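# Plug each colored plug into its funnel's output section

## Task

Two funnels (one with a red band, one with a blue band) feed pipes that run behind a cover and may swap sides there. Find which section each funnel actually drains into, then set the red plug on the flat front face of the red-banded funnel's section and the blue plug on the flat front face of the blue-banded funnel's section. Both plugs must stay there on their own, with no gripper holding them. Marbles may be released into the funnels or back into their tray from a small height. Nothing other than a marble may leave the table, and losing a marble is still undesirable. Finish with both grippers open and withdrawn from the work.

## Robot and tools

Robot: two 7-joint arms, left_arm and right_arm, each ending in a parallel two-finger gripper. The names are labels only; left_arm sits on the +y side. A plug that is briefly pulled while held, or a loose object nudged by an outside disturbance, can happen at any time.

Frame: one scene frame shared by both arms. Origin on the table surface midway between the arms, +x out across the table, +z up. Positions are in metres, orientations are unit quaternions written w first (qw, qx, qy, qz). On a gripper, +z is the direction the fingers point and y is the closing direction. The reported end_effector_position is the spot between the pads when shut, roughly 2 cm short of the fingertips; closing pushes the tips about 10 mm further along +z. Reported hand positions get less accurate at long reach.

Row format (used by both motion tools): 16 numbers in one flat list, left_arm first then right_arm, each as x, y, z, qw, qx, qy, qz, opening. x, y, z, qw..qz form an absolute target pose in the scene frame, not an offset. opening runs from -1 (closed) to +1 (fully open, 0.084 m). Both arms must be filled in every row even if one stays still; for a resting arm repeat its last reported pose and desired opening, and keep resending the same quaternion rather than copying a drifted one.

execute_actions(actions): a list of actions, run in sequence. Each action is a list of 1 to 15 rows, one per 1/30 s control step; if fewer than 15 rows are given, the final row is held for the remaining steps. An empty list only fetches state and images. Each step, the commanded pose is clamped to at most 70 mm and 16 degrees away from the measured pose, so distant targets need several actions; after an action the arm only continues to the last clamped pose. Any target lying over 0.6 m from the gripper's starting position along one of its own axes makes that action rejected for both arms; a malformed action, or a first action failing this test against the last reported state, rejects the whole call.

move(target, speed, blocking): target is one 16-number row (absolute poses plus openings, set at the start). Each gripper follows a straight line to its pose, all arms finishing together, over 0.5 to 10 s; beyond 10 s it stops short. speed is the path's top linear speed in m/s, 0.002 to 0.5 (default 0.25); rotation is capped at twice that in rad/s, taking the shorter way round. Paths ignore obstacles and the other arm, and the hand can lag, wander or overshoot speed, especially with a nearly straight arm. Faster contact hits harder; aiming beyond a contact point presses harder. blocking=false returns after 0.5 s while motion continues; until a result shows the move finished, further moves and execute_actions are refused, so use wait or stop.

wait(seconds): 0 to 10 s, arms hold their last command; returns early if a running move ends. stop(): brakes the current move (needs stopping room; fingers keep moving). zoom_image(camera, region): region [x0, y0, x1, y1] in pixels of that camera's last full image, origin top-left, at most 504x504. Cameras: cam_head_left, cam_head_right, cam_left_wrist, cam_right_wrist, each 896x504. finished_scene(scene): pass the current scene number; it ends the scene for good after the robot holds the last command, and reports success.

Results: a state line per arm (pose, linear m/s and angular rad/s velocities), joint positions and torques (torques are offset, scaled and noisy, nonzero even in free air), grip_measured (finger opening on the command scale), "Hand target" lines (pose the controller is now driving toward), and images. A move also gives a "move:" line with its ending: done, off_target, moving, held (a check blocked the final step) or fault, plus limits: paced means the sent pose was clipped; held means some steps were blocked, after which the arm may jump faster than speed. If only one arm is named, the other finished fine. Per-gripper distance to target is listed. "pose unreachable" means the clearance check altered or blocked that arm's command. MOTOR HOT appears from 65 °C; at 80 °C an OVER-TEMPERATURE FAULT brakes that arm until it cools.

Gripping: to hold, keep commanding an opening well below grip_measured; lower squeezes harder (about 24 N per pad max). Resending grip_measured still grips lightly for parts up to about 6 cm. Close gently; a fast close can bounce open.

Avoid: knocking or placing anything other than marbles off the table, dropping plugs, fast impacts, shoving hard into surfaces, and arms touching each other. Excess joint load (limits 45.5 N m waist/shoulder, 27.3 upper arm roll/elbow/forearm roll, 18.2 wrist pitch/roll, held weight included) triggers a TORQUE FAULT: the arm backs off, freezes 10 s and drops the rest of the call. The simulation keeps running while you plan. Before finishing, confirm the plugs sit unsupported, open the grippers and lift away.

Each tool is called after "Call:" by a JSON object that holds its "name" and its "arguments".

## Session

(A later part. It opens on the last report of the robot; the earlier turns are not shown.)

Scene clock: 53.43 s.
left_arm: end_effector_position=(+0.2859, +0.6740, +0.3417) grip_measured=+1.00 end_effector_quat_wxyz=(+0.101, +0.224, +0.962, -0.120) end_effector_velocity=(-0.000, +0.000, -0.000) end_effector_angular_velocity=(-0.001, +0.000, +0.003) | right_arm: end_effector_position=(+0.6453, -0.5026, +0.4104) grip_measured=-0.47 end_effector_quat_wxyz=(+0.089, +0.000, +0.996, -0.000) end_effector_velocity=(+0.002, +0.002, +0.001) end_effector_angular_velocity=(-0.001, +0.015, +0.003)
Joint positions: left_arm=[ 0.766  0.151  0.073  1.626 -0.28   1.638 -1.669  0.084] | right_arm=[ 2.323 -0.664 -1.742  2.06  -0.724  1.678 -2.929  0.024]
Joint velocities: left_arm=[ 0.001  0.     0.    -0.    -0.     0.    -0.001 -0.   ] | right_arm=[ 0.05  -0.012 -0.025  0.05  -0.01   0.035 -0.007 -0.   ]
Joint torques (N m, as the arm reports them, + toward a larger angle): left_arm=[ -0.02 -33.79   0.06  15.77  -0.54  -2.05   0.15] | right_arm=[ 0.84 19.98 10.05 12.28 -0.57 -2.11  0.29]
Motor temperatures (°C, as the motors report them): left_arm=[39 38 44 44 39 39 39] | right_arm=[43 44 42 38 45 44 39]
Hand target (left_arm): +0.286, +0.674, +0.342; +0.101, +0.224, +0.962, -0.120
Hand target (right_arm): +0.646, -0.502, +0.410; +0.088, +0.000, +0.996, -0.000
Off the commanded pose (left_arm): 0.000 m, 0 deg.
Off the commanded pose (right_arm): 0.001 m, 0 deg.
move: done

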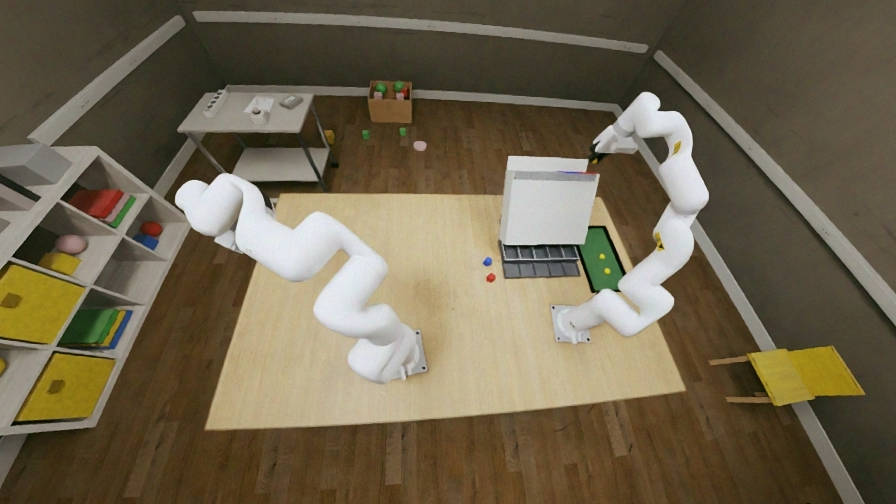

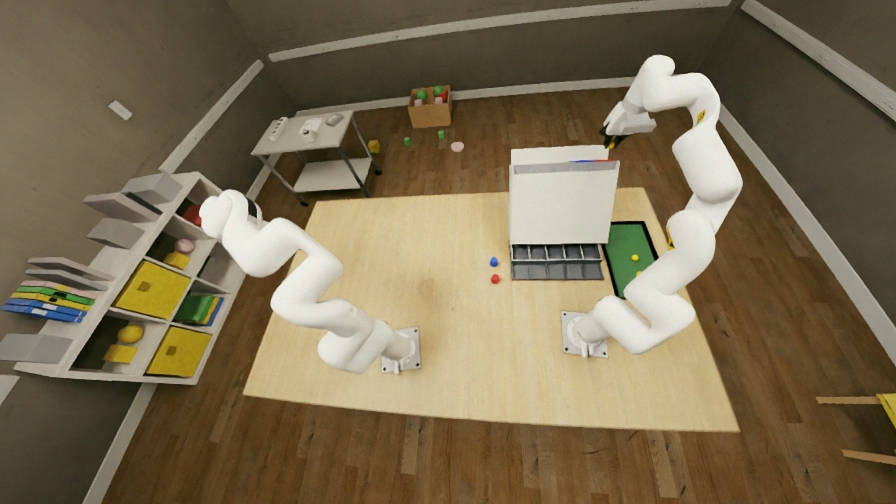

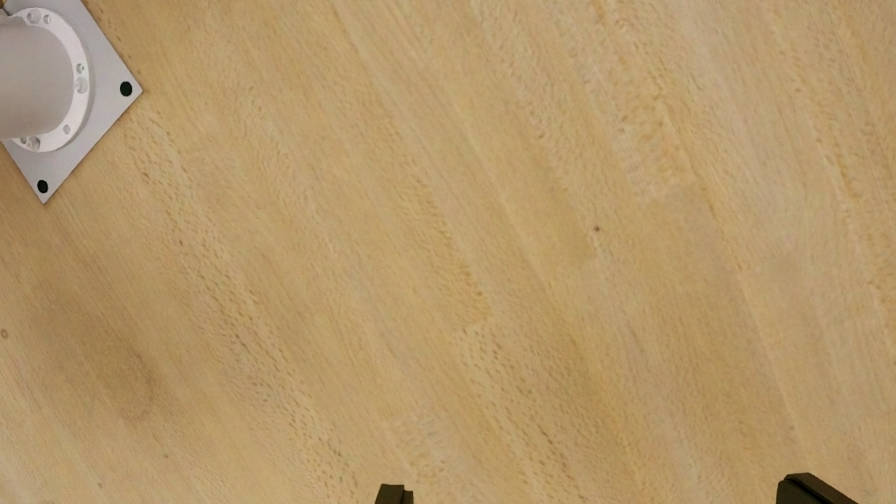

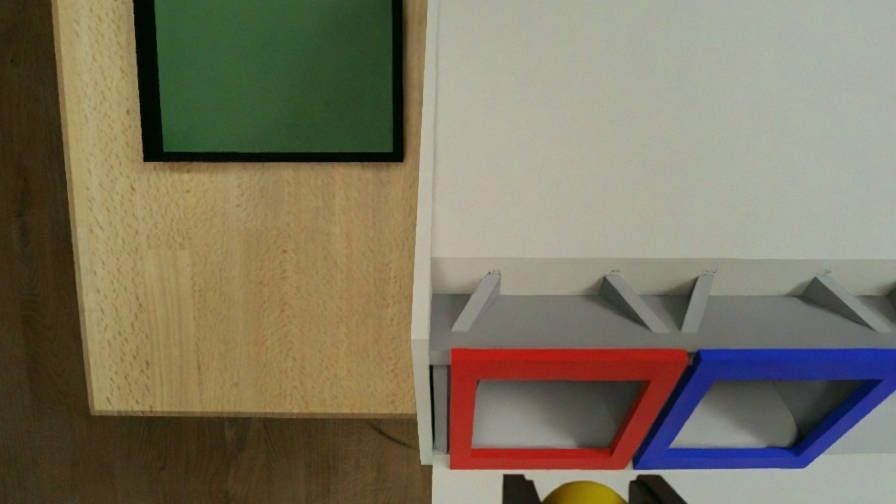

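Call:
{"name": "move", "arguments": {"target": [0.2859,0.674,0.3417,0.101,0.224,0.962,-0.12,1,0.654,-0.497,0.375,0.087,0,0.996,0,-0.7], "speed": 0.1}}

Call:
{"name": "move", "arguments": {"target": [0.2859,0.674,0.3417,0.101,0.224,0.962,-0.12,1,0.654,-0.497,0.375,0.087,0,0.996,0,0.0]}}

Call:
{"name": "move", "arguments": {"target": [0.2859,0.674,0.3417,0.101,0.224,0.962,-0.12,1,0.64,-0.51,0.42,0.087,0,0.996,0,0.2], "speed": 0.25}}

Call:
{"name": "move", "arguments": {"target": [0.2859,0.674,0.3417,0.101,0.224,0.962,-0.12,1,0.52,-0.66,0.40,0.04,0,1,0,0.2], "speed": 0.35}}

Call:
{"name": "move", "arguments": {"target": [0.2859,0.674,0.3417,0.101,0.224,0.962,-0.12,1,0.382,-0.691,0.09,0,0,1,0,0.2], "speed": 0.35}}

Scene clock: 72.53 s.
left_arm: end_effector_position=(+0.2859, +0.6740, +0.3417) grip_measured=+1.00 end_effector_quat_wxyz=(+0.101, +0.224, +0.962, -0.120) end_effector_velocity=(+0.000, -0.001, -0.000) end_effector_angular_velocity=(-0.001, +0.002, -0.000) | right_arm: end_effector_position=(+0.6540, -0.4971, +0.3755) grip_measured=-0.47 end_effector_quat_wxyz=(+0.087, -0.000, +0.996, -0.000) end_effector_velocity=(+0.001, +0.000, -0.003) end_effector_angular_velocity=(-0.001, -0.002, -0.002)
Joint positions: left_arm=[ 0.766  0.151  0.073  1.626 -0.28   1.638 -1.669  0.084] | right_arm=[ 2.283 -0.688 -1.738  1.948 -0.734  1.589 -2.895  0.024]
Joint velocities: left_arm=[-0.002 -0.    -0.    -0.     0.001  0.001 -0.002  0.   ] | right_arm=[-0.004 -0.001  0.    -0.011 -0.002 -0.01   0.005  0.   ]
Joint torques (N m, as the arm reports them, + toward a larger angle): left_arm=[ -0.21 -33.5    0.03  16.32  -0.18  -1.85   0.18] | right_arm=[ 0.99 20.25 10.95 12.61 -0.52 -1.81 -0.16]
Motor temperatures (°C, as the motors report them): left_arm=[39 38 44 44 39 39 39] | right_arm=[43 45 41 38 45 44 39]
Hand target (left_arm): +0.286, +0.674, +0.342; +0.101, +0.224, +0.962, -0.120
Hand target (right_arm): +0.654, -0.497, +0.375; +0.087, -0.000, +0.996, -0.000
Off the commanded pose (left_arm): 0.000 m, 0 deg.
Off the commanded pose (right_arm): 0.000 m, 0 deg.
move: done

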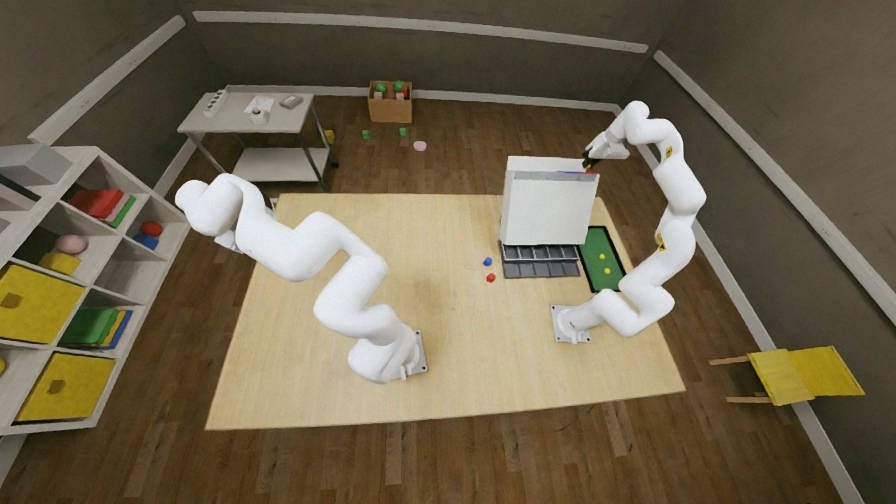

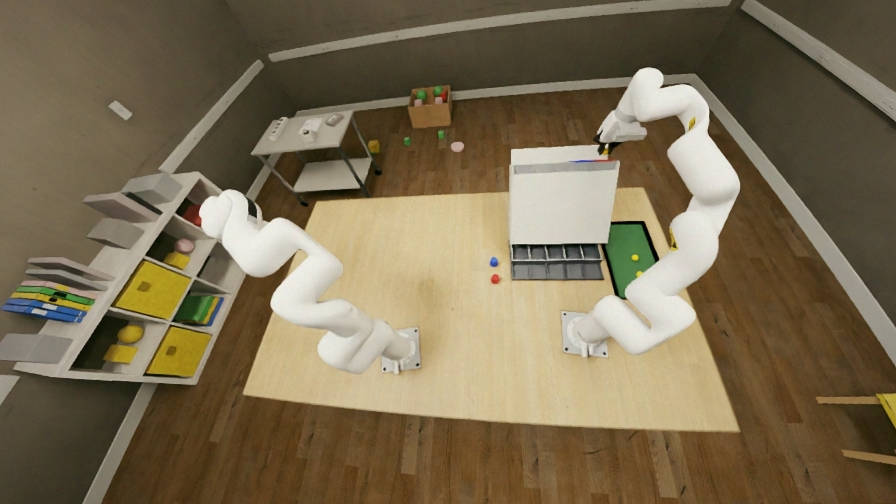

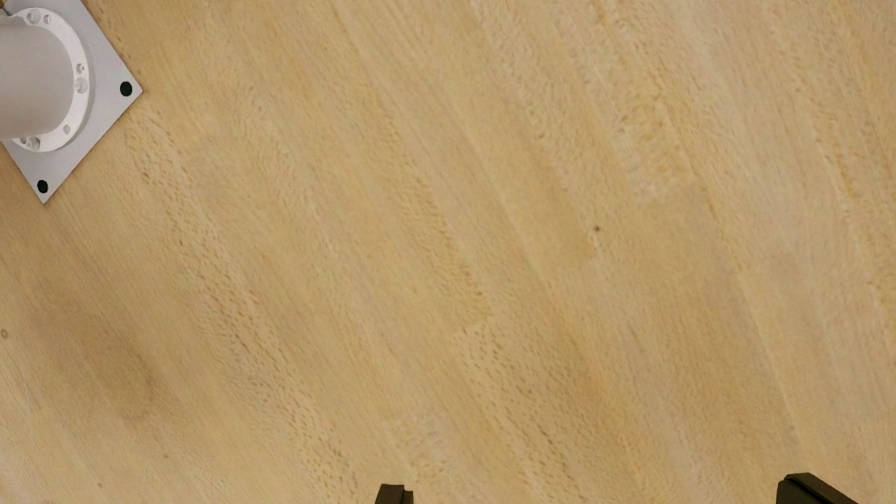

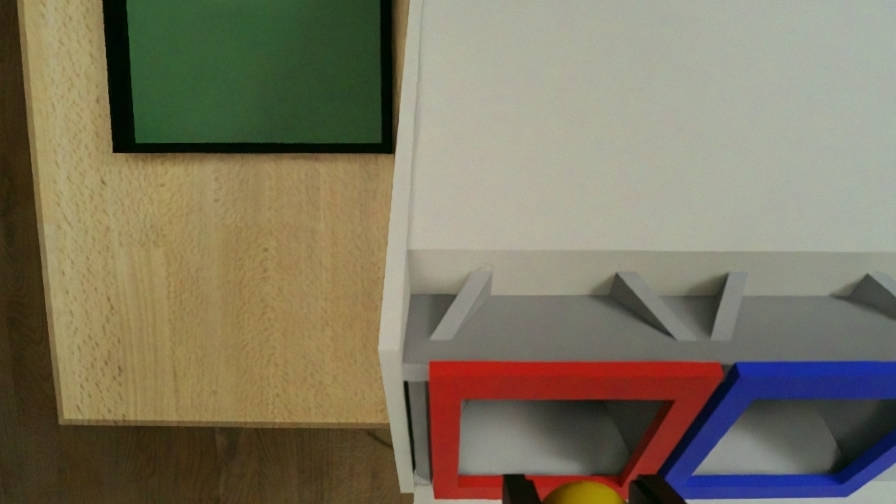

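Scene clock: 73.23 s.
left_arm: end_effector_position=(+0.2859, +0.6740, +0.3417) grip_measured=+1.00 end_effector_quat_wxyz=(+0.101, +0.224, +0.962, -0.120) end_effector_velocity=(+0.000, +0.000, +0.000) end_effector_angular_velocity=(+0.002, -0.001, -0.002) | right_arm: end_effector_position=(+0.6540, -0.4970, +0.3750) grip_measured=-0.01 end_effector_quat_wxyz=(+0.087, -0.000, +0.996, -0.000) end_effector_velocity=(-0.000, +0.000, +0.000) end_effector_angular_velocity=(-0.001, +0.000, -0.000)
Joint positions: left_arm=[ 0.766  0.151  0.073  1.626 -0.28   1.638 -1.669  0.084] | right_arm=[ 2.283 -0.688 -1.738  1.946 -0.734  1.588 -2.894  0.044]
Joint velocities: left_arm=[-0.     0.    -0.     0.001 -0.    -0.001  0.002  0.   ] | right_arm=[ 0.     0.001 -0.    -0.    -0.     0.     0.    -0.   ]
Joint torques (N m, as the arm reports them, + toward a larger angle): left_arm=[  0.13 -33.88  -0.45  15.78  -0.21  -1.57  -0.14] | right_arm=[ 0.56 19.42 10.94 12.53  0.   -1.72  0.06]
Motor temperatures (°C, as the motors report them): left_arm=[39 38 44 44 39 39 39] | right_arm=[43 45 41 38 45 44 39]
Hand target (left_arm): +0.286, +0.674, +0.342; +0.101, +0.224, +0.962, -0.120
Hand target (right_arm): +0.654, -0.497, +0.375; +0.087, -0.000, +0.996, -0.000
Off the commanded pose (left_arm): 0.000 m, 0 deg.
Off the commanded pose (right_arm): 0.000 m, 0 deg.
move: done

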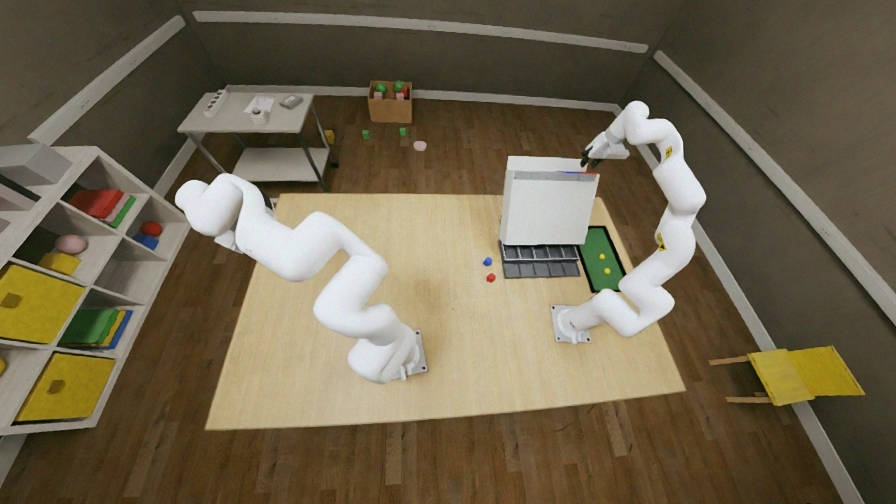

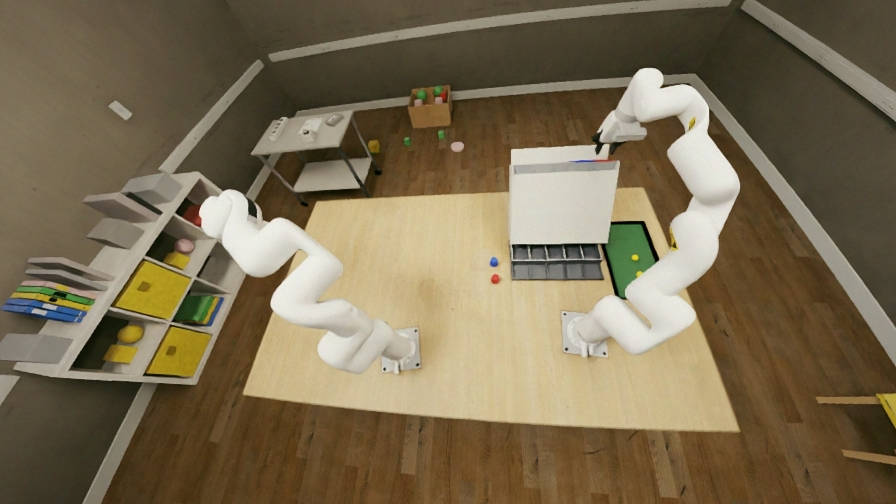

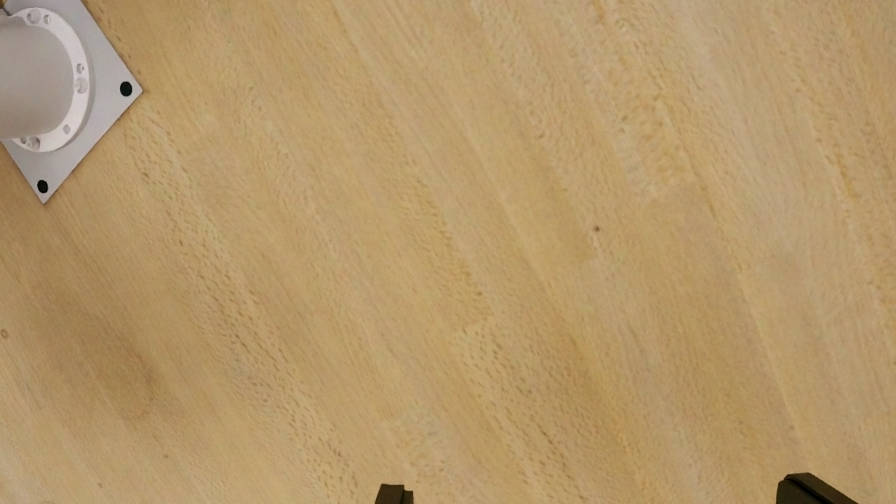

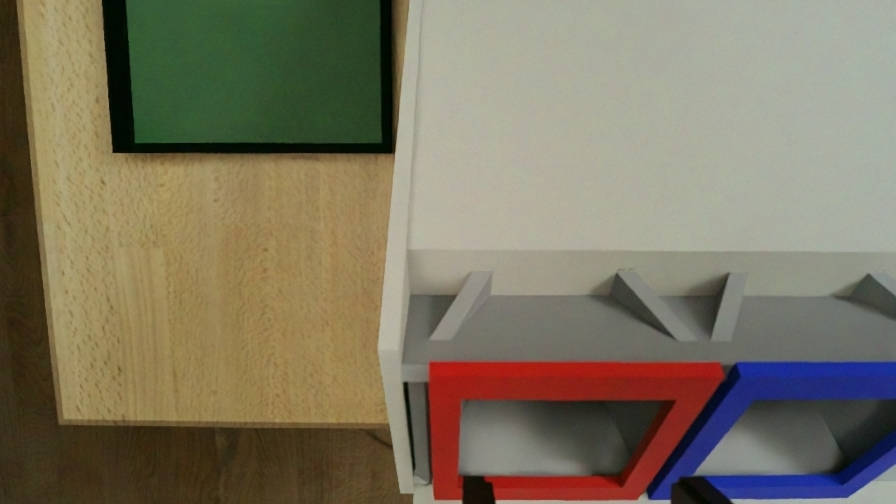

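Scene clock: 74.13 s.
left_arm: end_effector_position=(+0.2859, +0.6740, +0.3417) grip_measured=+1.00 end_effector_quat_wxyz=(+0.101, +0.224, +0.962, -0.120) end_effector_velocity=(-0.000, -0.000, -0.000) end_effector_angular_velocity=(+0.000, +0.001, -0.001) | right_arm: end_effector_position=(+0.6400, -0.5098, +0.4196) grip_measured=+0.19 end_effector_quat_wxyz=(+0.087, -0.000, +0.996, +0.000) end_effector_velocity=(-0.000, -0.001, +0.003) end_effector_angular_velocity=(+0.000, +0.002, +0.002)
Joint positions: left_arm=[ 0.766  0.151  0.073  1.626 -0.28   1.638 -1.669  0.084] | right_arm=[ 2.322 -0.658 -1.742  2.091 -0.719  1.708 -2.949  0.052]
Joint velocities: left_arm=[ 0.     0.    -0.    -0.     0.001  0.     0.001 -0.   ] | right_arm=[ 0.013 -0.001 -0.006  0.021 -0.002  0.014 -0.007 -0.   ]
Joint torques (N m, as the arm reports them, + toward a larger angle): left_arm=[ -0.31 -33.52   0.15  15.78  -0.41  -1.93   0.13] | right_arm=[ 0.19 19.88  9.8  11.58 -0.4  -1.84 -0.15]
Motor temperatures (°C, as the motors report them): left_arm=[39 38 44 44 39 39 39] | right_arm=[43 45 41 38 45 44 39]
Hand target (left_arm): +0.286, +0.674, +0.342; +0.101, +0.224, +0.962, -0.120
Hand target (right_arm): +0.640, -0.510, +0.420; +0.087, +0.000, +0.996, +0.000
Off the commanded pose (left_arm): 0.000 m, 0 deg.
Off the commanded pose (right_arm): 0.000 m, 0 deg.
move: done

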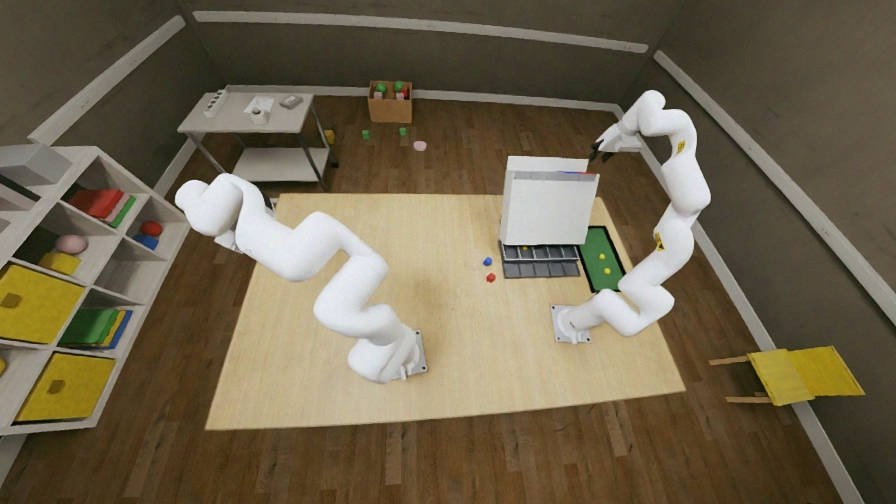

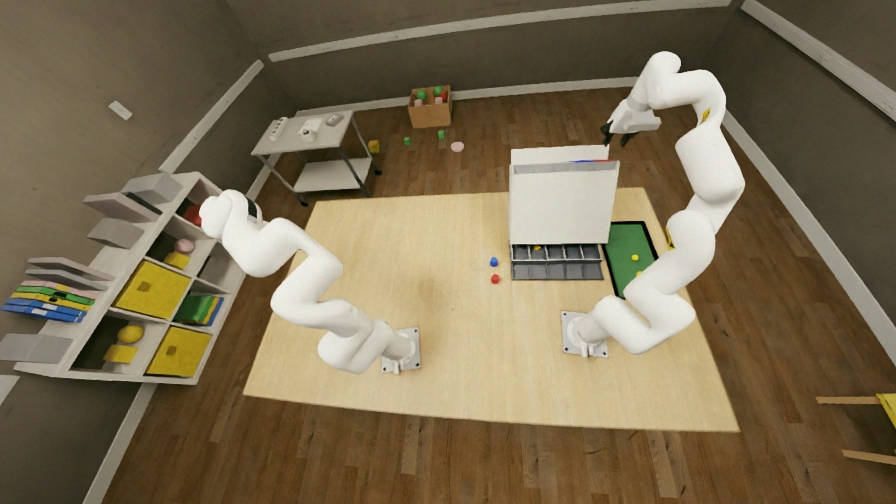

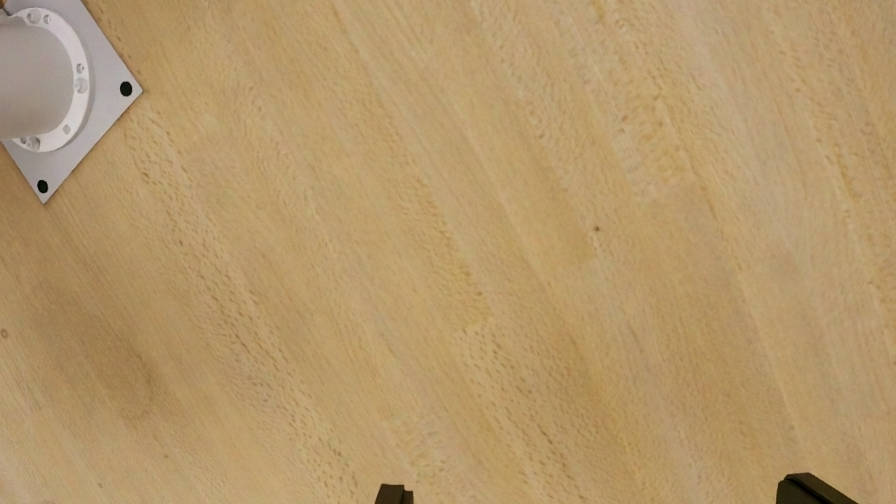

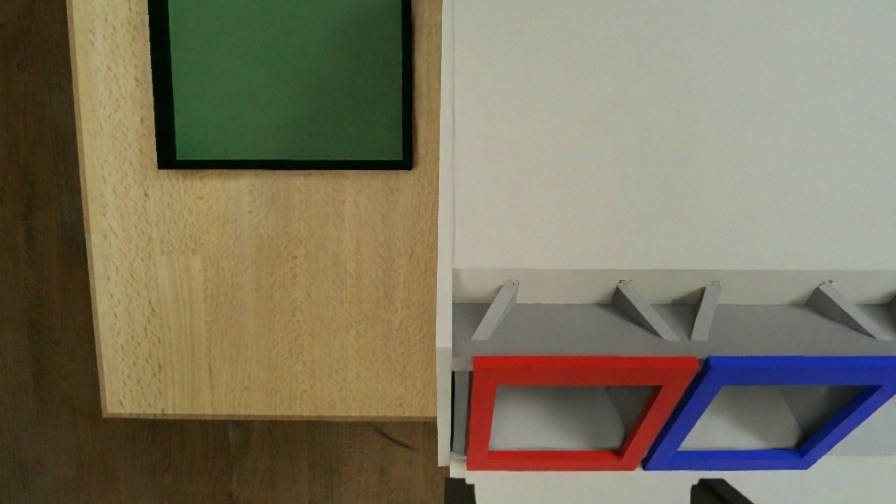

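Scene clock: 75.43 s.
left_arm: end_effector_position=(+0.2859, +0.6740, +0.3417) grip_measured=+1.00 end_effector_quat_wxyz=(+0.101, +0.224, +0.962, -0.120) end_effector_velocity=(-0.001, +0.001, +0.001) end_effector_angular_velocity=(+0.002, -0.001, +0.002) | right_arm: end_effector_position=(+0.5207, -0.6595, +0.3995) grip_measured=+0.19 end_effector_quat_wxyz=(+0.038, -0.000, +0.999, +0.001) end_effector_velocity=(-0.002, -0.002, +0.000) end_effector_angular_velocity=(-0.002, -0.011, -0.002)
Joint positions: left_arm=[ 0.766  0.151  0.073  1.626 -0.28   1.638 -1.669  0.084] | right_arm=[ 1.662 -0.585 -1.527  1.787 -0.59   1.698 -3.228  0.052]
Joint velocities: left_arm=[ 0.003 -0.    -0.     0.001  0.    -0.     0.001  0.   ] | right_arm=[-0.029  0.     0.019 -0.018  0.001 -0.016 -0.002  0.   ]
Joint torques (N m, as the arm reports them, + toward a larger angle): left_arm=[  0.38 -33.64   0.22  15.63  -0.33  -1.75   0.01] | right_arm=[ 1.66 13.71 10.34 13.55 -0.14 -1.51  0.02]
Motor temperatures (°C, as the motors report them): left_arm=[39 38 44 44 39 39 39] | right_arm=[43 45 41 38 45 44 39]
Hand target (left_arm): +0.286, +0.674, +0.342; +0.101, +0.224, +0.962, -0.120
Hand target (right_arm): +0.520, -0.660, +0.399; +0.039, -0.000, +0.999, +0.000
Off the commanded pose (left_arm): 0.000 m, 0 deg.
Off the commanded pose (right_arm): 0.001 m, 0 deg.
move: done; limits=paced

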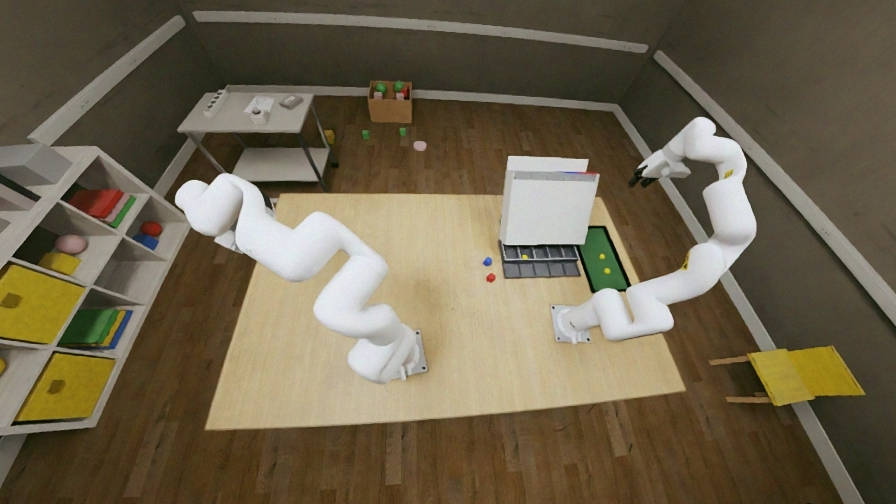

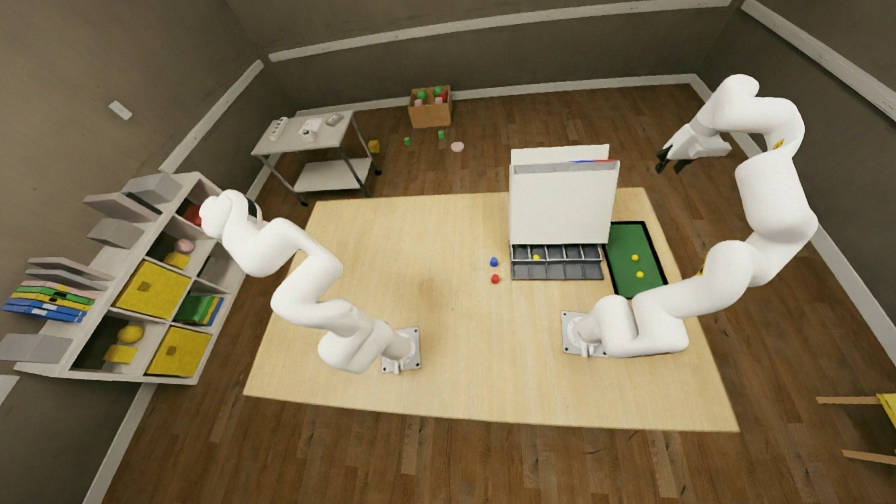

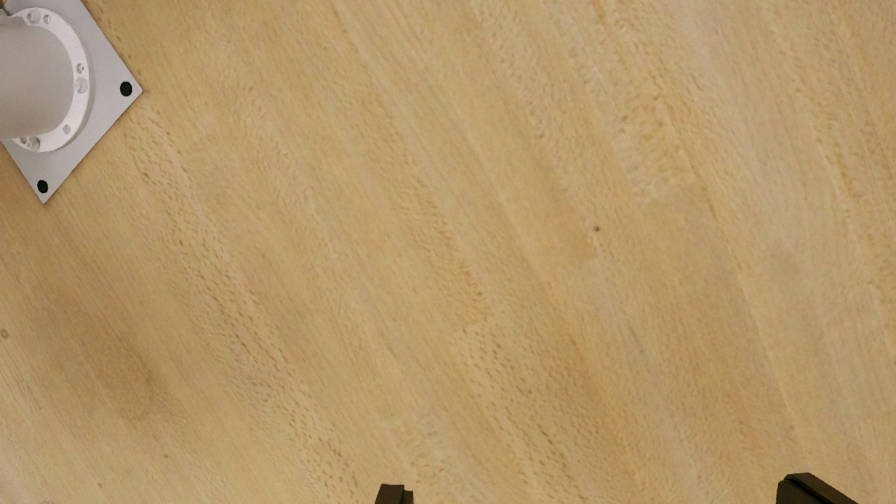

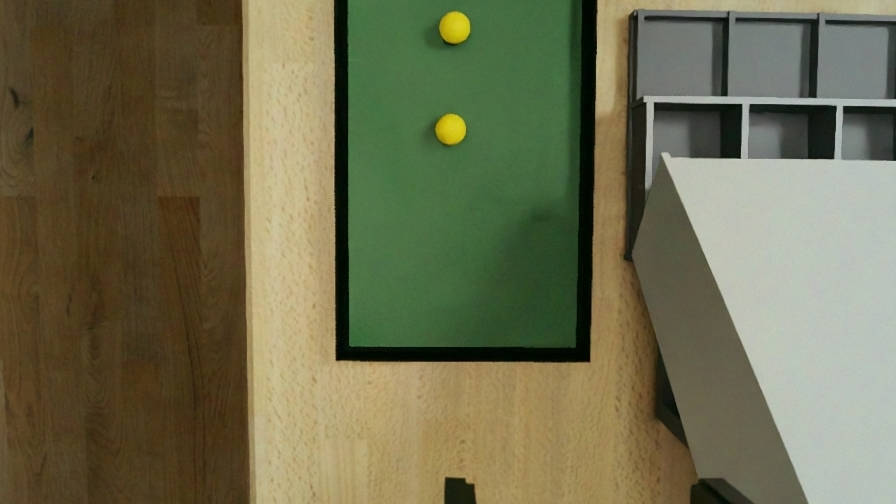

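Scene clock: 77.27 s.
left_arm: end_effector_position=(+0.2859, +0.6740, +0.3417) grip_measured=+1.00 end_effector_quat_wxyz=(+0.101, +0.224, +0.962, -0.120) end_effector_velocity=(-0.000, +0.000, +0.000) end_effector_angular_velocity=(+0.001, -0.000, +0.001) | right_arm: end_effector_position=(+0.3816, -0.6917, +0.0899) grip_measured=+0.19 end_effector_quat_wxyz=(-0.001, -0.000, +1.000, +0.000) end_effector_velocity=(-0.000, -0.001, -0.002) end_effector_angular_velocity=(+0.000, +0.001, -0.002)
Joint positions: left_arm=[ 0.766  0.151  0.073  1.626 -0.28   1.638 -1.669  0.084] | right_arm=[ 1.089 -0.815 -1.594  0.825 -0.976  1.074 -3.136  0.052]
Joint velocities: left_arm=[ 0.001 -0.    -0.    -0.     0.    -0.001 -0.    -0.   ] | right_arm=[ 0.005 -0.001 -0.009  0.    -0.005 -0.004  0.002 -0.   ]
Joint torques (N m, as the arm reports them, + toward a larger angle): left_arm=[  0.15 -33.26  -0.05  15.86  -0.36  -1.8   -0.08] | right_arm=[ 0.92  9.73 13.59 10.91 -0.13 -1.64 -0.19]
Motor temperatures (°C, as the motors report them): left_arm=[39 38 44 44 39 39 39] | right_arm=[43 45 41 38 45 44 39]
Hand target (left_arm): +0.286, +0.674, +0.342; +0.101, +0.224, +0.962, -0.120
Hand target (right_arm): +0.382, -0.692, +0.090; -0.001, -0.000, +1.000, +0.000
Off the commanded pose (left_arm): 0.000 m, 0 deg.
Off the commanded pose (right_arm): 0.001 m, 0 deg.
move: done; limits=paced

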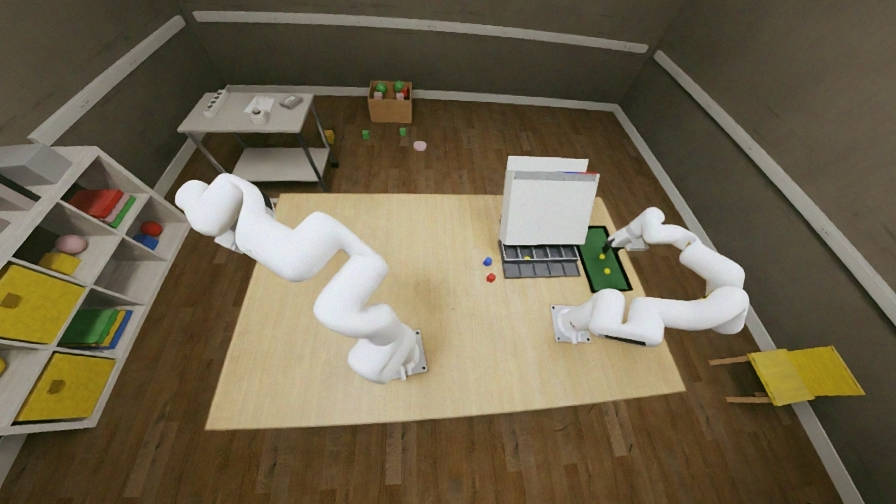

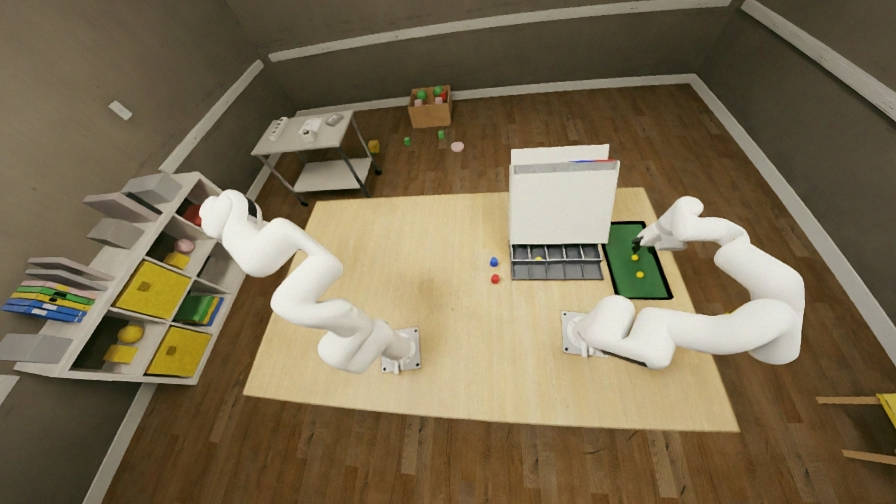

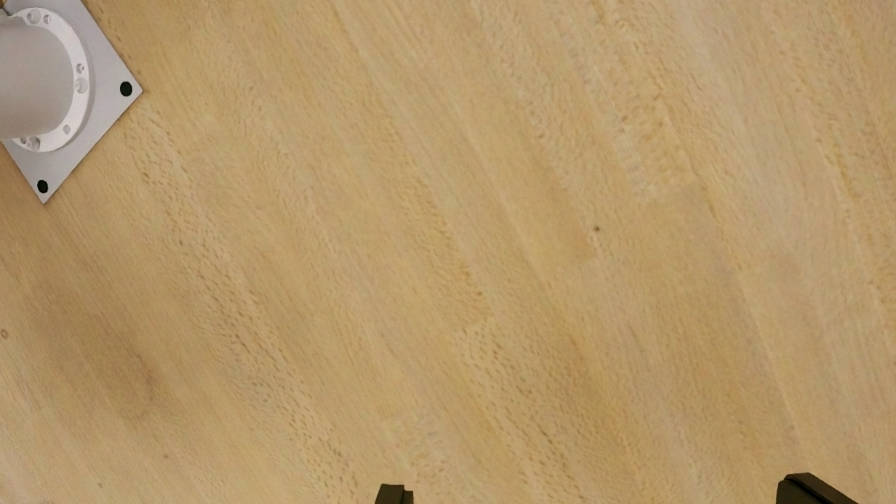

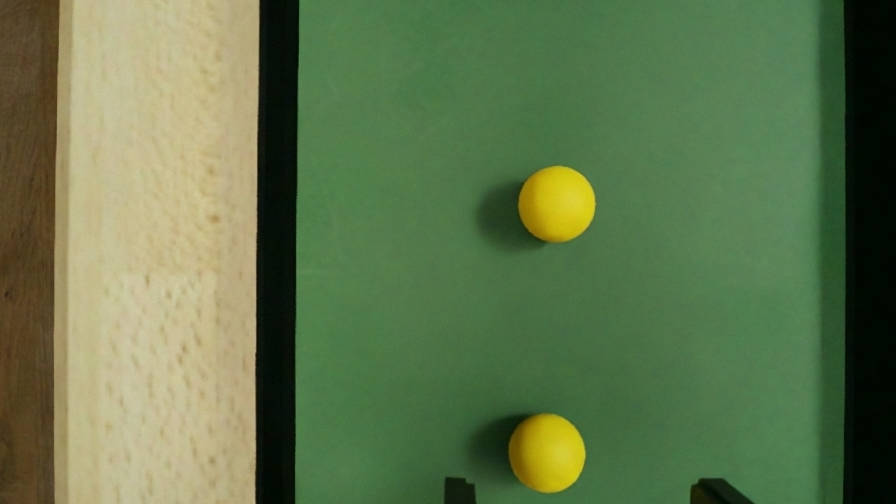

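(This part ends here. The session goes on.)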